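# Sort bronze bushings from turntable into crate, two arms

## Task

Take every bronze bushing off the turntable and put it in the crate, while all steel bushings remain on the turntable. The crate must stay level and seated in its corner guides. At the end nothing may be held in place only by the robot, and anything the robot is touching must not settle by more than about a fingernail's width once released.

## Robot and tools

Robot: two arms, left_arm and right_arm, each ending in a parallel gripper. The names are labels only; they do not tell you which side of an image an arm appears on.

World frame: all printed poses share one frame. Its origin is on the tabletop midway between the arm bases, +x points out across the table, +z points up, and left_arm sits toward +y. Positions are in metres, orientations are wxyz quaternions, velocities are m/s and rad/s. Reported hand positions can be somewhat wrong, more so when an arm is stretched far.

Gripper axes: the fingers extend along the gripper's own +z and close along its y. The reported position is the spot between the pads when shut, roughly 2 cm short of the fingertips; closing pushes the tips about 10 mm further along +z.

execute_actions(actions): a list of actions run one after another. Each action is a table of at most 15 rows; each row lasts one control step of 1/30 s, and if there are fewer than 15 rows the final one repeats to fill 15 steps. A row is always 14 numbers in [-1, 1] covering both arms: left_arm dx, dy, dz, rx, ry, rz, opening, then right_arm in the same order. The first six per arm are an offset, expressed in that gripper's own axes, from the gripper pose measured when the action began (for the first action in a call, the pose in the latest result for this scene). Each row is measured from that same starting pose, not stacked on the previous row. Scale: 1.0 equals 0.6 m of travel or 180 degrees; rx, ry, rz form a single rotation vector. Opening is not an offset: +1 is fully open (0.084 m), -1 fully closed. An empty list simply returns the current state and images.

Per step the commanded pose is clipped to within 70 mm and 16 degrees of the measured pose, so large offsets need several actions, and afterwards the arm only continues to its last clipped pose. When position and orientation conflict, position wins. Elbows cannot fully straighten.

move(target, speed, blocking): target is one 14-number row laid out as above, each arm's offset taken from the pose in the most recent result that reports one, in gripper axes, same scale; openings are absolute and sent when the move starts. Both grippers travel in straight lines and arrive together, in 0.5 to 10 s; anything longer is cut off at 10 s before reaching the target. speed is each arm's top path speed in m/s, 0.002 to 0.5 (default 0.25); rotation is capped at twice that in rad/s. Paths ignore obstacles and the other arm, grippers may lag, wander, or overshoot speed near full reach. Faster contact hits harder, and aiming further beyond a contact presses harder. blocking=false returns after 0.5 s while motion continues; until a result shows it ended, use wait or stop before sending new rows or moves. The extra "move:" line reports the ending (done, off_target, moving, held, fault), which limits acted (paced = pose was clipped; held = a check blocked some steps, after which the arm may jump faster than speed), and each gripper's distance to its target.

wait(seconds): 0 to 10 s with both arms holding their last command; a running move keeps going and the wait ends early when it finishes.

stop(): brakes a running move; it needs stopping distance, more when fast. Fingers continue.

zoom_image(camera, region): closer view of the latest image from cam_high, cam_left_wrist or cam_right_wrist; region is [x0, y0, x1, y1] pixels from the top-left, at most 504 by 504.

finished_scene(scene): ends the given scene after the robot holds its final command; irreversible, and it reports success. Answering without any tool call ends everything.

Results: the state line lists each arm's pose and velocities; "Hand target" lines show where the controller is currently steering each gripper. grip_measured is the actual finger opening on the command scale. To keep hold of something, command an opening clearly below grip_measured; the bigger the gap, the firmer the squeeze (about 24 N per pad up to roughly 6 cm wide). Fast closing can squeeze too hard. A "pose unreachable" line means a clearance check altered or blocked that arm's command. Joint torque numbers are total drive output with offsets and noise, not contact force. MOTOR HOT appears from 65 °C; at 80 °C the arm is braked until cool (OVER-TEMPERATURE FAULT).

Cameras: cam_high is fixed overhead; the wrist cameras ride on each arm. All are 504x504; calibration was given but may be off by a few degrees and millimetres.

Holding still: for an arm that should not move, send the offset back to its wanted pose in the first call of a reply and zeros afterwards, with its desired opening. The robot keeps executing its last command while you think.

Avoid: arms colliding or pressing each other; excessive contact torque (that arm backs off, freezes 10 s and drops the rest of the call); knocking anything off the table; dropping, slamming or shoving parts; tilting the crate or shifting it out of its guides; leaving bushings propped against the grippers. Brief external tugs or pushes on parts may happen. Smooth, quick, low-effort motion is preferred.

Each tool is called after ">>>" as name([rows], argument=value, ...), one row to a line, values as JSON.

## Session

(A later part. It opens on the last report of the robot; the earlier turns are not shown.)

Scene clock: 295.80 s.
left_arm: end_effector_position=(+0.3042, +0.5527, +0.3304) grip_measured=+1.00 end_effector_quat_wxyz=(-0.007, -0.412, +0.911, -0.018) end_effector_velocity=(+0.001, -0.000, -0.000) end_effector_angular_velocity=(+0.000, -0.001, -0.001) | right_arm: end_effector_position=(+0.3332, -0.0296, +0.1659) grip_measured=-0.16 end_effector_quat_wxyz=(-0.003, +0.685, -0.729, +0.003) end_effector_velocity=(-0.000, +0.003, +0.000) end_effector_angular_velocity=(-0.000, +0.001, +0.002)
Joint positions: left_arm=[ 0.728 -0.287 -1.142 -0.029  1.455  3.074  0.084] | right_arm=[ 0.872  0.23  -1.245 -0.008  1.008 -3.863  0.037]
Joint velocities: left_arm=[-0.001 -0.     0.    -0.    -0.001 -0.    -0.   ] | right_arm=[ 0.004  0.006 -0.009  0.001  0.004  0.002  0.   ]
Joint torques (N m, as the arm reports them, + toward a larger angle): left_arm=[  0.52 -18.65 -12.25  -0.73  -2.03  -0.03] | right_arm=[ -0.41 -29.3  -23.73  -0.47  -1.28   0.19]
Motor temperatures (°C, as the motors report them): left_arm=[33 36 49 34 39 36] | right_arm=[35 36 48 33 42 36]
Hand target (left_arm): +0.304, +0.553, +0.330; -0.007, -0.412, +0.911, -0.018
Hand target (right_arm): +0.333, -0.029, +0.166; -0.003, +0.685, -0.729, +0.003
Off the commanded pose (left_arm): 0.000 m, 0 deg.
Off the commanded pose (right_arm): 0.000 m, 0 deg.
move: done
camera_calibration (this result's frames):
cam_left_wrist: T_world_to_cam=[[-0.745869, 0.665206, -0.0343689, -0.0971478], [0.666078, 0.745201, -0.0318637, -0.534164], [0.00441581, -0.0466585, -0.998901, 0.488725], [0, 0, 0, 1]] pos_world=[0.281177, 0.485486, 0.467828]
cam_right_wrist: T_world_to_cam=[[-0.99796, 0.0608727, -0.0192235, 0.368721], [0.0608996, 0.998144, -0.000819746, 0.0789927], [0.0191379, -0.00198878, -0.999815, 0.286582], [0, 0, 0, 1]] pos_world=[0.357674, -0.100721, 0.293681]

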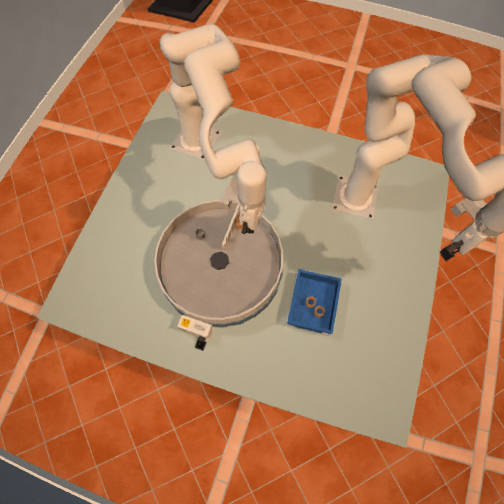

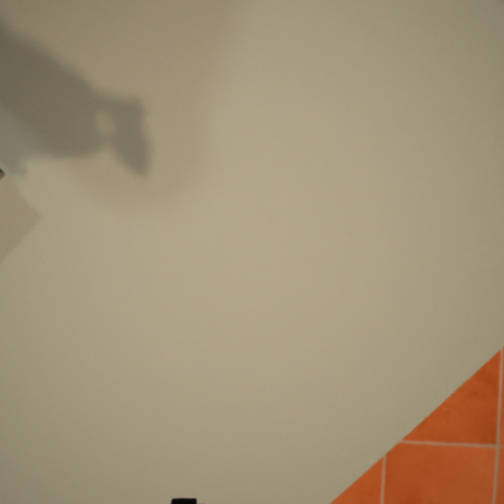

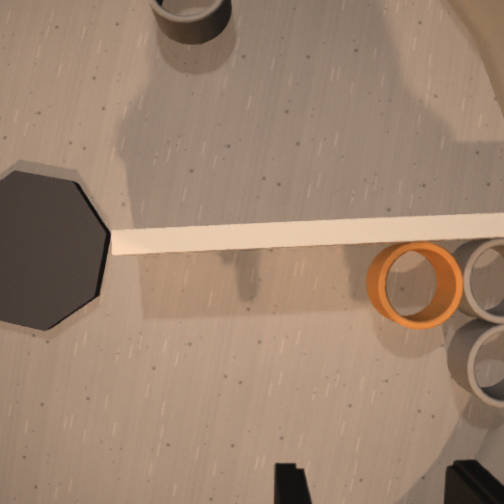

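>>> move(target=[0,0,0,0,0,0,1,0.03,0.03,0.131,0,0,0.094,-0.15], speed=0.15)

>>> move(target=[0,0,0,0,0,0,1,0.062,0,0,0,0,0,-0.15], speed=0.03)

>>> execute_actions([
  [[0,0,0,0,0,0,1,0,0,-0.005,0,0,0,-1]],
  [[0,0,0,0,0,0,1,0,0,0,0,0,0,-1]],
])

>>> move(target=[0,0,0,0,0,0,1,-0.03,0,-0.2,0,0,-0.094,-1], speed=0.15)

Scene clock: 303.40 s.
left_arm: end_effector_position=(+0.3042, +0.5527, +0.3304) grip_measured=+1.00 end_effector_quat_wxyz=(-0.007, -0.412, +0.911, -0.018) end_effector_velocity=(+0.000, -0.000, -0.000) end_effector_angular_velocity=(+0.001, -0.000, -0.002) | right_arm: end_effector_position=(+0.3150, -0.0463, +0.0877) grip_measured=-0.16 end_effector_quat_wxyz=(+0.004, -0.570, +0.821, -0.003) end_effector_velocity=(-0.000, -0.000, -0.002) end_effector_angular_velocity=(+0.001, -0.002, -0.006)
Joint positions: left_arm=[ 0.728 -0.287 -1.142 -0.029  1.455  3.074  0.084] | right_arm=[ 0.873  0.27  -1.052 -0.01   0.775 -3.564  0.037]
Joint velocities: left_arm=[-0.001 -0.     0.     0.    -0.001  0.    -0.   ] | right_arm=[ 0.     0.     0.006 -0.002 -0.008  0.007 -0.   ]
Joint torques (N m, as the arm reports them, + toward a larger angle): left_arm=[  0.09 -18.66 -12.71  -1.26  -1.99   0.1 ] | right_arm=[ -0.57 -28.47 -21.5   -0.27  -1.34   0.31]
Motor temperatures (°C, as the motors report them): left_arm=[33 36 49 34 39 36] | right_arm=[35 36 48 33 42 36]
Hand target (left_arm): +0.304, +0.553, +0.330; -0.007, -0.412, +0.911, -0.018
Hand target (right_arm): +0.315, -0.047, +0.087; +0.004, -0.570, +0.821, -0.003
Off the commanded pose (left_arm): 0.000 m, 0 deg.
Off the commanded pose (right_arm): 0.001 m, 0 deg.
move: done
camera_calibration (this result's frames):
cam_left_wrist: T_world_to_cam=[[-0.745869, 0.665206, -0.0343689, -0.097148], [0.666078, 0.745201, -0.0318636, -0.534164], [0.0044159, -0.0466585, -0.998901, 0.488725], [0, 0, 0, 1]] pos_world=[0.281177, 0.485486, 0.467828]
cam_right_wrist: T_world_to_cam=[[-0.937275, 0.348084, -0.0188001, 0.34417], [0.348096, 0.937455, 0.00274657, 0.00319072], [0.0185803, -0.00396996, -0.999819, 0.2088], [0, 0, 0, 1]] pos_world=[0.317592, -0.121962, 0.215224]

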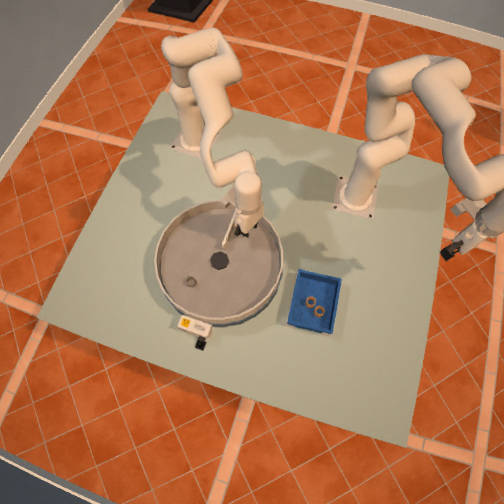

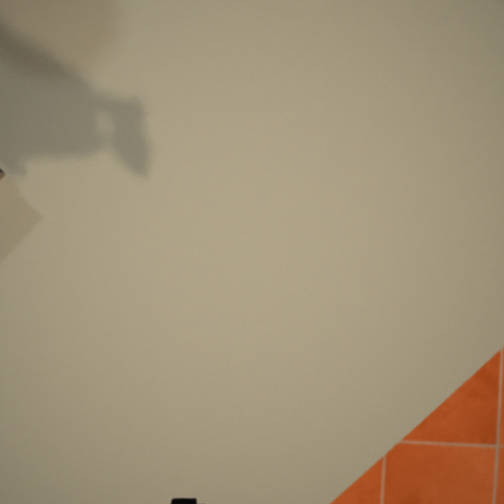

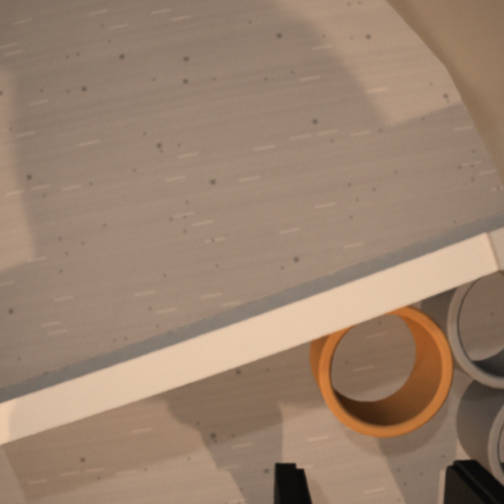

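Scene clock: 304.93 s.
left_arm: end_effector_position=(+0.3042, +0.5527, +0.3304) grip_measured=+1.00 end_effector_quat_wxyz=(-0.007, -0.412, +0.911, -0.018) end_effector_velocity=(+0.000, -0.000, -0.000) end_effector_angular_velocity=(+0.000, -0.000, -0.000) | right_arm: end_effector_position=(+0.3049, -0.0785, +0.0901) grip_measured=-0.17 end_effector_quat_wxyz=(+0.009, -0.570, +0.821, -0.002) end_effector_velocity=(-0.001, -0.001, -0.001) end_effector_angular_velocity=(+0.000, +0.000, +0.004)
Joint positions: left_arm=[ 0.728 -0.287 -1.142 -0.029  1.455  3.074  0.084] | right_arm=[ 0.84   0.173 -0.924 -0.01   0.734 -3.597  0.037]
Joint velocities: left_arm=[-0.001  0.     0.     0.    -0.001 -0.001  0.   ] | right_arm=[ 0.    -0.002  0.004  0.001 -0.002 -0.004 -0.   ]
Joint torques (N m, as the arm reports them, + toward a larger angle): left_arm=[  0.45 -18.41 -11.79  -1.16  -1.83   0.08] | right_arm=[ -0.7  -10.78   0.25  -1.08   4.34   0.04]
Motor temperatures (°C, as the motors report them): left_arm=[33 36 49 34 39 36] | right_arm=[35 36 48 33 42 36]
Hand target (left_arm): +0.304, +0.553, +0.330; -0.007, -0.412, +0.911, -0.018
Hand target (right_arm): +0.302, -0.081, +0.088; +0.004, -0.570, +0.821, -0.003
Off the commanded pose (left_arm): 0.000 m, 0 deg.
Off the commanded pose (right_arm): 0.005 m, 1 deg.
move: off_target (right_arm)
camera_calibration (this result's frames):
cam_left_wrist: T_world_to_cam=[[-0.745869, 0.665206, -0.0343688, -0.0971482], [0.666079, 0.745201, -0.0318636, -0.534164], [0.00441582, -0.0466584, -0.998901, 0.488725], [0, 0, 0, 1]] pos_world=[0.281177, 0.485486, 0.467828]
cam_right_wrist: T_world_to_cam=[[-0.937185, 0.348086, -0.0228206, 0.346267], [0.347932, 0.937461, 0.0105421, 0.036186], [0.025063, 0.00193984, -0.999684, 0.209744], [0, 0, 0, 1]] pos_world=[0.30667, -0.154861, 0.217199]

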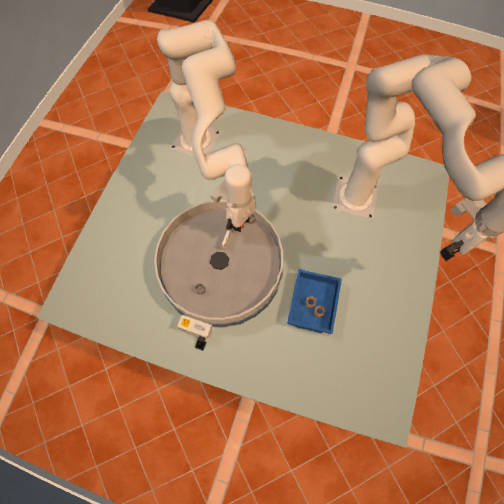

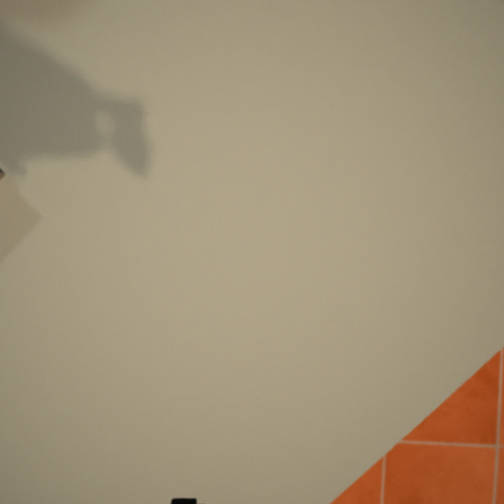

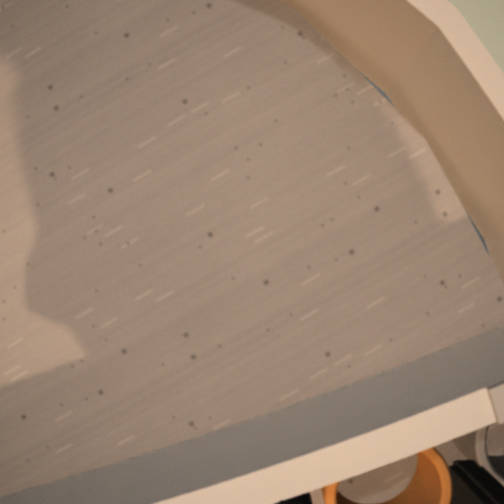

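Scene clock: 305.93 s.
left_arm: end_effector_position=(+0.3042, +0.5527, +0.3304) grip_measured=+1.00 end_effector_quat_wxyz=(-0.007, -0.412, +0.911, -0.018) end_effector_velocity=(-0.000, -0.000, -0.000) end_effector_angular_velocity=(-0.001, +0.001, -0.001) | right_arm: end_effector_position=(+0.3036, -0.0789, +0.0915) grip_measured=-0.30 end_effector_quat_wxyz=(+0.007, -0.571, +0.821, -0.002) end_effector_velocity=(+0.000, +0.000, +0.000) end_effector_angular_velocity=(+0.001, -0.000, +0.001)
Joint positions: left_arm=[ 0.728 -0.287 -1.142 -0.029  1.455  3.074  0.084] | right_arm=[ 0.841  0.169 -0.924 -0.01   0.742 -3.597  0.031]
Joint velocities: left_arm=[-0.001 -0.     0.001  0.     0.     0.001 -0.   ] | right_arm=[-0.     0.001 -0.001  0.001 -0.    -0.001 -0.   ]
Joint torques (N m, as the arm reports them, + toward a larger angle): left_arm=[ -0.4  -19.14 -12.35  -1.29  -1.96  -0.02] | right_arm=[ -4.88 -18.89  -9.6   -2.11   2.33   0.27]
Motor temperatures (°C, as the motors report them): left_arm=[33 36 49 34 39 36] | right_arm=[35 36 47 33 42 36]
Hand target (left_arm): +0.304, +0.553, +0.330; -0.007, -0.412, +0.911, -0.018
Hand target (right_arm): +0.304, -0.079, +0.092; +0.007, -0.571, +0.821, -0.002
Off the commanded pose (left_arm): 0.000 m, 0 deg.
Off the commanded pose (right_arm): 0.000 m, 0 deg.
camera_calibration (this result's frames):
cam_left_wrist: T_world_to_cam=[[-0.745868, 0.665206, -0.0343688, -0.0971485], [0.666079, 0.7452, -0.0318635, -0.534164], [0.00441589, -0.0466583, -0.998901, 0.488725], [0, 0, 0, 1]] pos_world=[0.281177, 0.485486, 0.467829]
cam_right_wrist: T_world_to_cam=[[-0.937558, 0.347201, -0.0208764, 0.345155], [0.347131, 0.937791, 0.00699956, 0.0376346], [0.0220079, -0.000684341, -0.999758, 0.211882], [0, 0, 0, 1]] pos_world=[0.305875, -0.154986, 0.218772]

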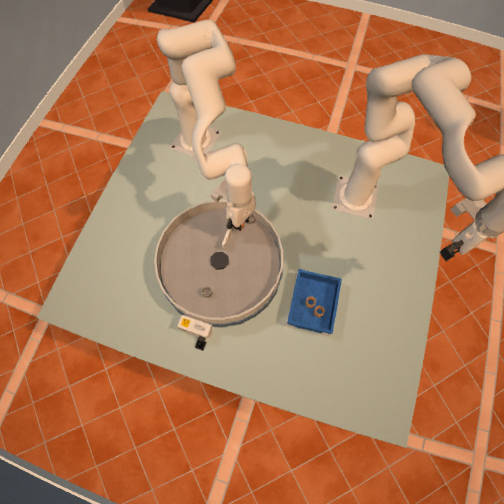

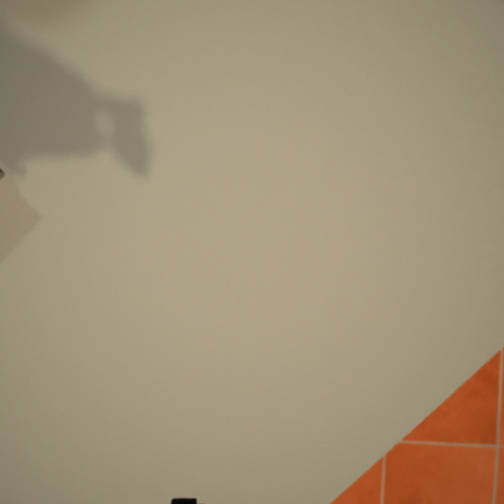

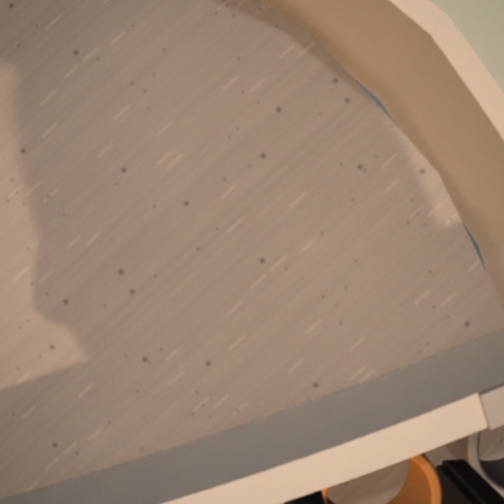

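Scene clock: 307.33 s.
left_arm: end_effector_position=(+0.3042, +0.5527, +0.3304) grip_measured=+1.00 end_effector_quat_wxyz=(-0.007, -0.412, +0.911, -0.018) end_effector_velocity=(+0.001, -0.001, +0.000) end_effector_angular_velocity=(+0.000, +0.000, -0.003) | right_arm: end_effector_position=(+0.3083, -0.0626, +0.2107) grip_measured=-0.30 end_effector_quat_wxyz=(-0.006, +0.685, -0.728, +0.003) end_effector_velocity=(+0.000, +0.001, +0.004) end_effector_angular_velocity=(+0.002, +0.001, +0.006)
Joint positions: left_arm=[ 0.728 -0.287 -1.142 -0.029  1.455  3.074  0.084] | right_arm=[ 0.86   0.046 -1.143 -0.008  1.085 -3.877  0.031]
Joint velocities: left_arm=[-0.003  0.    -0.001  0.     0.001 -0.     0.   ] | right_arm=[ 0.     0.    -0.011  0.002  0.01  -0.007 -0.   ]
Joint torques (N m, as the arm reports them, + toward a larger angle): left_arm=[ -0.04 -18.59 -12.63  -1.26  -2.23  -0.04] | right_arm=[ -0.37 -25.38 -24.65  -0.17  -1.49   0.27]
Motor temperatures (°C, as the motors report them): left_arm=[33 36 49 34 39 36] | right_arm=[35 36 47 33 42 36]
Hand target (left_arm): +0.304, +0.553, +0.330; -0.007, -0.412, +0.911, -0.018
Hand target (right_arm): +0.309, -0.062, +0.211; -0.006, +0.685, -0.728, +0.003
Off the commanded pose (left_arm): 0.000 m, 0 deg.
Off the commanded pose (right_arm): 0.001 m, 0 deg.
move: done
camera_calibration (this result's frames):
cam_left_wrist: T_world_to_cam=[[-0.745868, 0.665206, -0.0343689, -0.0971484], [0.666079, 0.7452, -0.0318635, -0.534164], [0.00441595, -0.0466583, -0.998901, 0.488725], [0, 0, 0, 1]] pos_world=[0.281177, 0.485486, 0.467829]
cam_right_wrist: T_world_to_cam=[[-0.997952, 0.0600142, -0.0221588, 0.347283], [0.0599755, 0.998197, 0.00240724, 0.113171], [0.0222633, 0.00107332, -0.999752, 0.331018], [0, 0, 0, 1]] pos_world=[0.332415, -0.134164, 0.338359]

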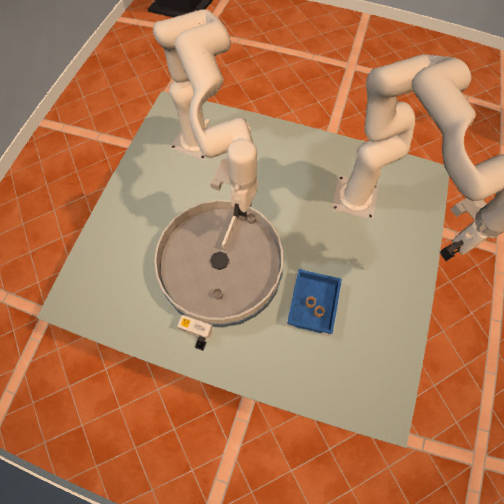

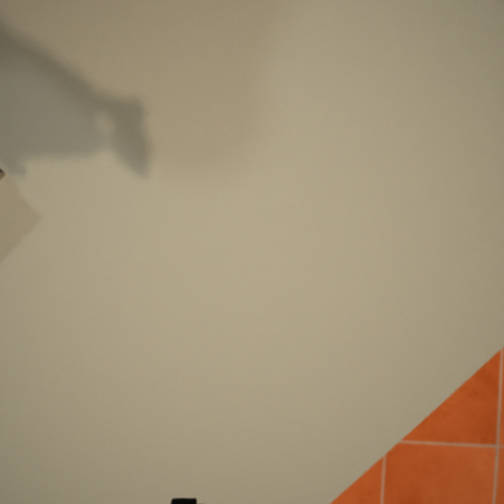

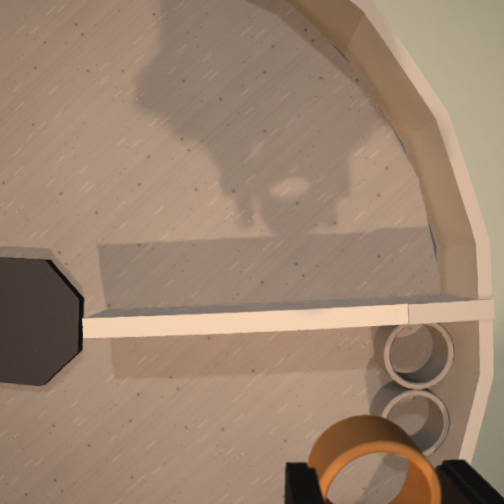

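>>> move(target=[0,0,0,0,0,0,1,-0.5,-0.162,0.14,0.1,-0.14,0,-1], speed=0.3)

>>> execute_actions([
  [[0,0,0,0,0,0,1,0,0,0,0,0,0,0.1]],
  [[0,0,0,0,0,0,1,0,0,0,0,0,0,0.1]],
])

>>> move(target=[0,0,0,0,0,0,1,0.3,0.1,-0.35,0,0,0,0.1], speed=0.3)

Scene clock: 320.60 s.
left_arm: end_effector_position=(+0.3042, +0.5527, +0.3304) grip_measured=+1.00 end_effector_quat_wxyz=(-0.007, -0.412, +0.911, -0.018) end_effector_velocity=(+0.000, +0.000, +0.000) end_effector_angular_velocity=(+0.001, -0.001, -0.000) | right_arm: end_effector_position=(+0.4240, +0.2314, +0.1297) grip_measured=-0.30 end_effector_quat_wxyz=(-0.270, +0.660, -0.700, -0.034) end_effector_velocity=(+0.000, +0.001, -0.004) end_effector_angular_velocity=(-0.005, +0.004, +0.000)
Joint positions: left_arm=[ 0.728 -0.287 -1.142 -0.029  1.455  3.074  0.084] | right_arm=[ 1.029  0.873 -1.92  -0.067  0.497 -3.663  0.031]
Joint velocities: left_arm=[-0.     0.    -0.001  0.    -0.    -0.     0.   ] | right_arm=[ 0.001  0.012 -0.015  0.     0.009 -0.    -0.   ]
Joint torques (N m, as the arm reports them, + toward a larger angle): left_arm=[  0.08 -19.22 -12.43  -1.17  -2.31  -0.2 ] | right_arm=[ -0.75 -42.3  -25.5   -0.16  -2.15   0.08]
Motor temperatures (°C, as the motors report them): left_arm=[33 36 49 34 39 36] | right_arm=[35 36 49 33 42 36]
Hand target (left_arm): +0.304, +0.553, +0.330; -0.007, -0.412, +0.911, -0.018
Hand target (right_arm): +0.424, +0.232, +0.129; -0.270, +0.660, -0.700, -0.034
Off the commanded pose (left_arm): 0.000 m, 0 deg.
Off the commanded pose (right_arm): 0.001 m, 0 deg.
move: done
camera_calibration (this result's frames):
cam_left_wrist: T_world_to_cam=[[-0.745868, 0.665206, -0.0343688, -0.0971485], [0.666079, 0.7452, -0.0318636, -0.534164], [0.00441577, -0.0466584, -0.998901, 0.488725], [0, 0, 0, 1]] pos_world=[0.281177, 0.485486, 0.467829]
cam_right_wrist: T_world_to_cam=[[-0.939118, 0.129289, -0.318343, 0.440726], [-0.0180138, 0.906705, 0.421381, -0.187167], [0.343123, 0.401461, -0.849173, -0.00103259], [0, 0, 0, 1]] pos_world=[0.410876, 0.113139, 0.218294]

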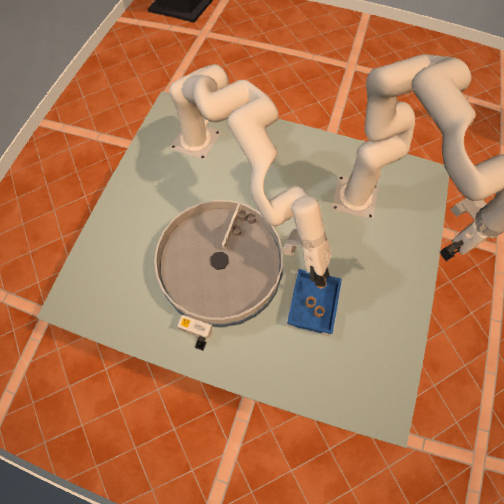

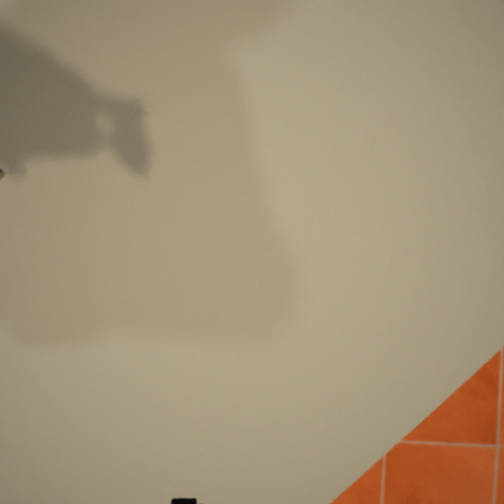

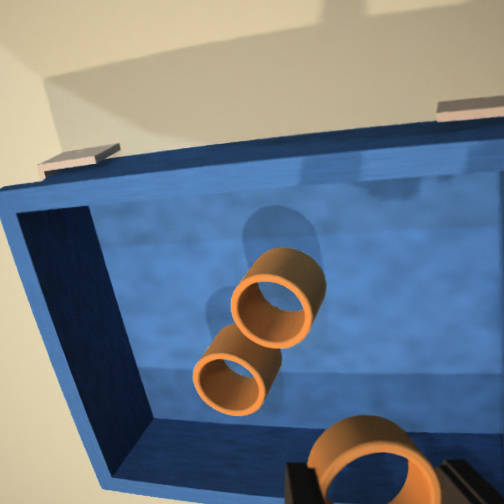

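Scene clock: 321.60 s.
left_arm: end_effector_position=(+0.3042, +0.5527, +0.3304) grip_measured=+1.00 end_effector_quat_wxyz=(-0.007, -0.412, +0.911, -0.018) end_effector_velocity=(+0.000, +0.000, +0.000) end_effector_angular_velocity=(+0.001, -0.001, +0.000) | right_arm: end_effector_position=(+0.4240, +0.2314, +0.1297) grip_measured=+0.09 end_effector_quat_wxyz=(-0.270, +0.660, -0.700, -0.034) end_effector_velocity=(-0.000, -0.000, -0.000) end_effector_angular_velocity=(-0.001, +0.001, -0.001)
Joint positions: left_arm=[ 0.728 -0.287 -1.142 -0.029  1.455  3.074  0.084] | right_arm=[ 1.029  0.873 -1.92  -0.067  0.496 -3.663  0.048]
Joint velocities: left_arm=[ 0.    -0.    -0.001  0.    -0.    -0.    -0.   ] | right_arm=[-0.     0.    -0.    -0.     0.001  0.001 -0.   ]
Joint torques (N m, as the arm reports them, + toward a larger angle): left_arm=[  0.62 -18.88 -12.53  -1.51  -2.07   0.04] | right_arm=[ -0.68 -41.46 -25.    -0.17  -2.09   0.2 ]
Motor temperatures (°C, as the motors report them): left_arm=[33 36 49 34 39 36] | right_arm=[35 36 49 33 42 36]
Hand target (left_arm): +0.304, +0.553, +0.330; -0.007, -0.412, +0.911, -0.018
Hand target (right_arm): +0.424, +0.231, +0.130; -0.270, +0.660, -0.700, -0.034
Off the commanded pose (left_arm): 0.000 m, 0 deg.
Off the commanded pose (right_arm): 0.000 m, 0 deg.
camera_calibration (this result's frames):
cam_left_wrist: T_world_to_cam=[[-0.745868, 0.665206, -0.034369, -0.0971485], [0.666079, 0.7452, -0.0318637, -0.534163], [0.00441579, -0.0466586, -0.998901, 0.488725], [0, 0, 0, 1]] pos_world=[0.281177, 0.485486, 0.467829]
cam_right_wrist: T_world_to_cam=[[-0.939114, 0.129297, -0.31835, 0.440731], [-0.0180141, 0.906699, 0.421393, -0.187172], [0.343133, 0.401471, -0.849165, -0.00102618], [0, 0, 0, 1]] pos_world=[0.410877, 0.113135, 0.218308]

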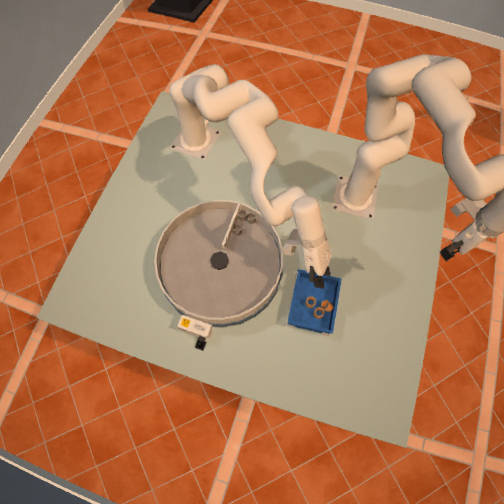

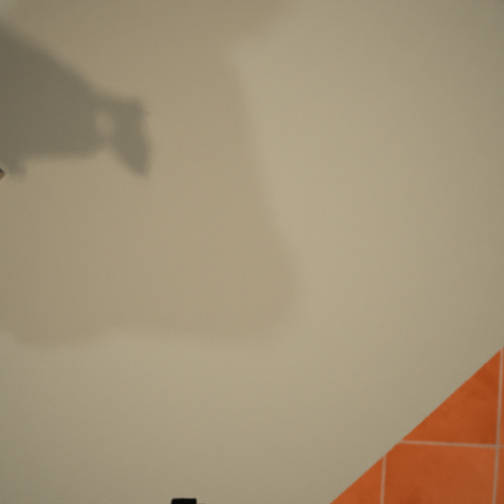

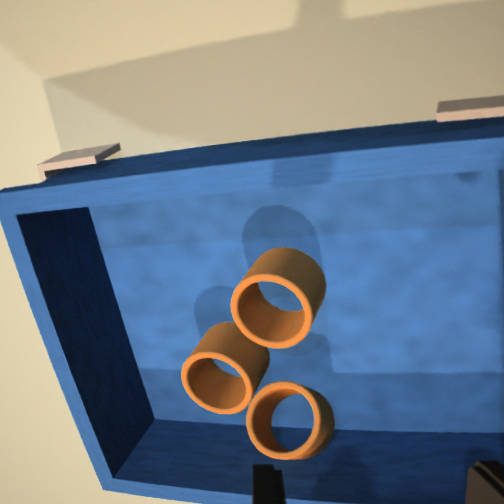

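Scene clock: 323.23 s.
left_arm: end_effector_position=(+0.3042, +0.5527, +0.3304) grip_measured=+1.00 end_effector_quat_wxyz=(-0.007, -0.412, +0.911, -0.018) end_effector_velocity=(-0.000, -0.001, -0.001) end_effector_angular_velocity=(-0.002, +0.002, -0.003) | right_arm: end_effector_position=(+0.3006, -0.0092, +0.2135) grip_measured=+0.09 end_effector_quat_wxyz=(-0.270, +0.660, -0.700, -0.033) end_effector_velocity=(-0.001, -0.001, +0.002) end_effector_angular_velocity=(+0.003, -0.002, +0.001)
Joint positions: left_arm=[ 0.728 -0.287 -1.142 -0.029  1.455  3.074  0.084] | right_arm=[ 0.941 -0.136 -0.713  0.047  0.299 -3.842  0.048]
Joint velocities: left_arm=[-0.002  0.     0.002  0.     0.001  0.001 -0.   ] | right_arm=[-0.001 -0.009  0.005  0.005  0.001 -0.006 -0.   ]
Joint torques (N m, as the arm reports them, + toward a larger angle): left_arm=[  0.1  -18.49 -12.35  -1.32  -2.1   -0.1 ] | right_arm=[ -0.65 -20.61 -23.52  -0.45  -2.2    0.22]
Motor temperatures (°C, as the motors report them): left_arm=[33 36 49 34 39 36] | right_arm=[35 36 49 33 42 36]
Hand target (left_arm): +0.304, +0.553, +0.330; -0.007, -0.412, +0.911, -0.018
Hand target (right_arm): +0.301, -0.009, +0.214; -0.270, +0.660, -0.700, -0.033
Off the commanded pose (left_arm): 0.000 m, 0 deg.
Off the commanded pose (right_arm): 0.000 m, 0 deg.
move: done; limits=paced
camera_calibration (this result's frames):
cam_left_wrist: T_world_to_cam=[[-0.745868, 0.665206, -0.034369, -0.0971485], [0.666079, 0.7452, -0.0318638, -0.534163], [0.0044158, -0.0466586, -0.998901, 0.488725], [0, 0, 0, 1]] pos_world=[0.281177, 0.485486, 0.467828]
cam_right_wrist: T_world_to_cam=[[-0.93916, 0.129131, -0.318282, 0.38267], [-0.0178605, 0.907026, 0.420695, -0.00649548], [0.343015, 0.400785, -0.849537, 0.209109], [0, 0, 0, 1]] pos_world=[0.287545, -0.127331, 0.302175]

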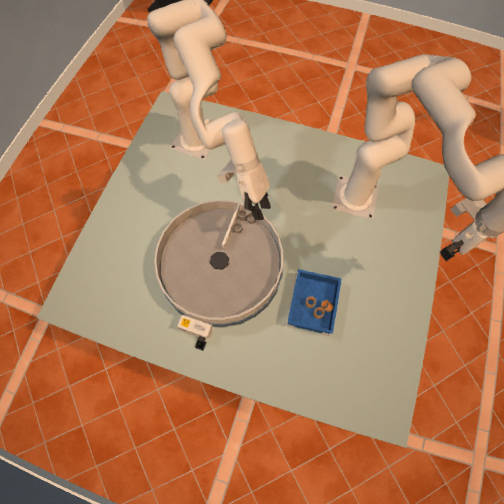

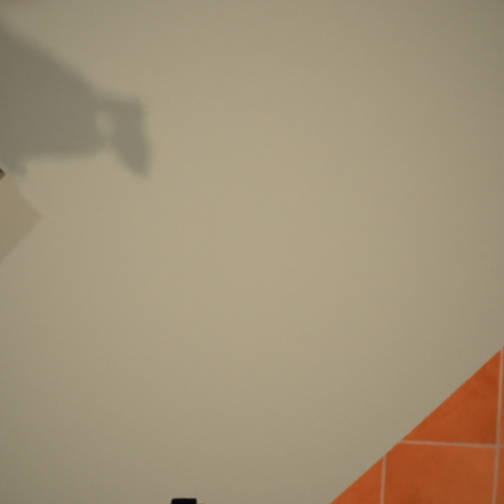

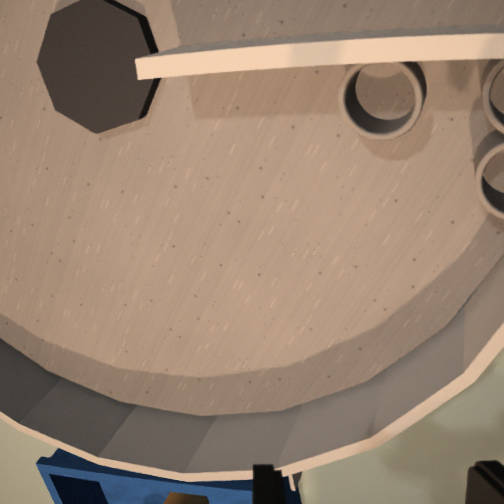

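>>> finished_scene(scene=1)

The scene is finished: the task was done.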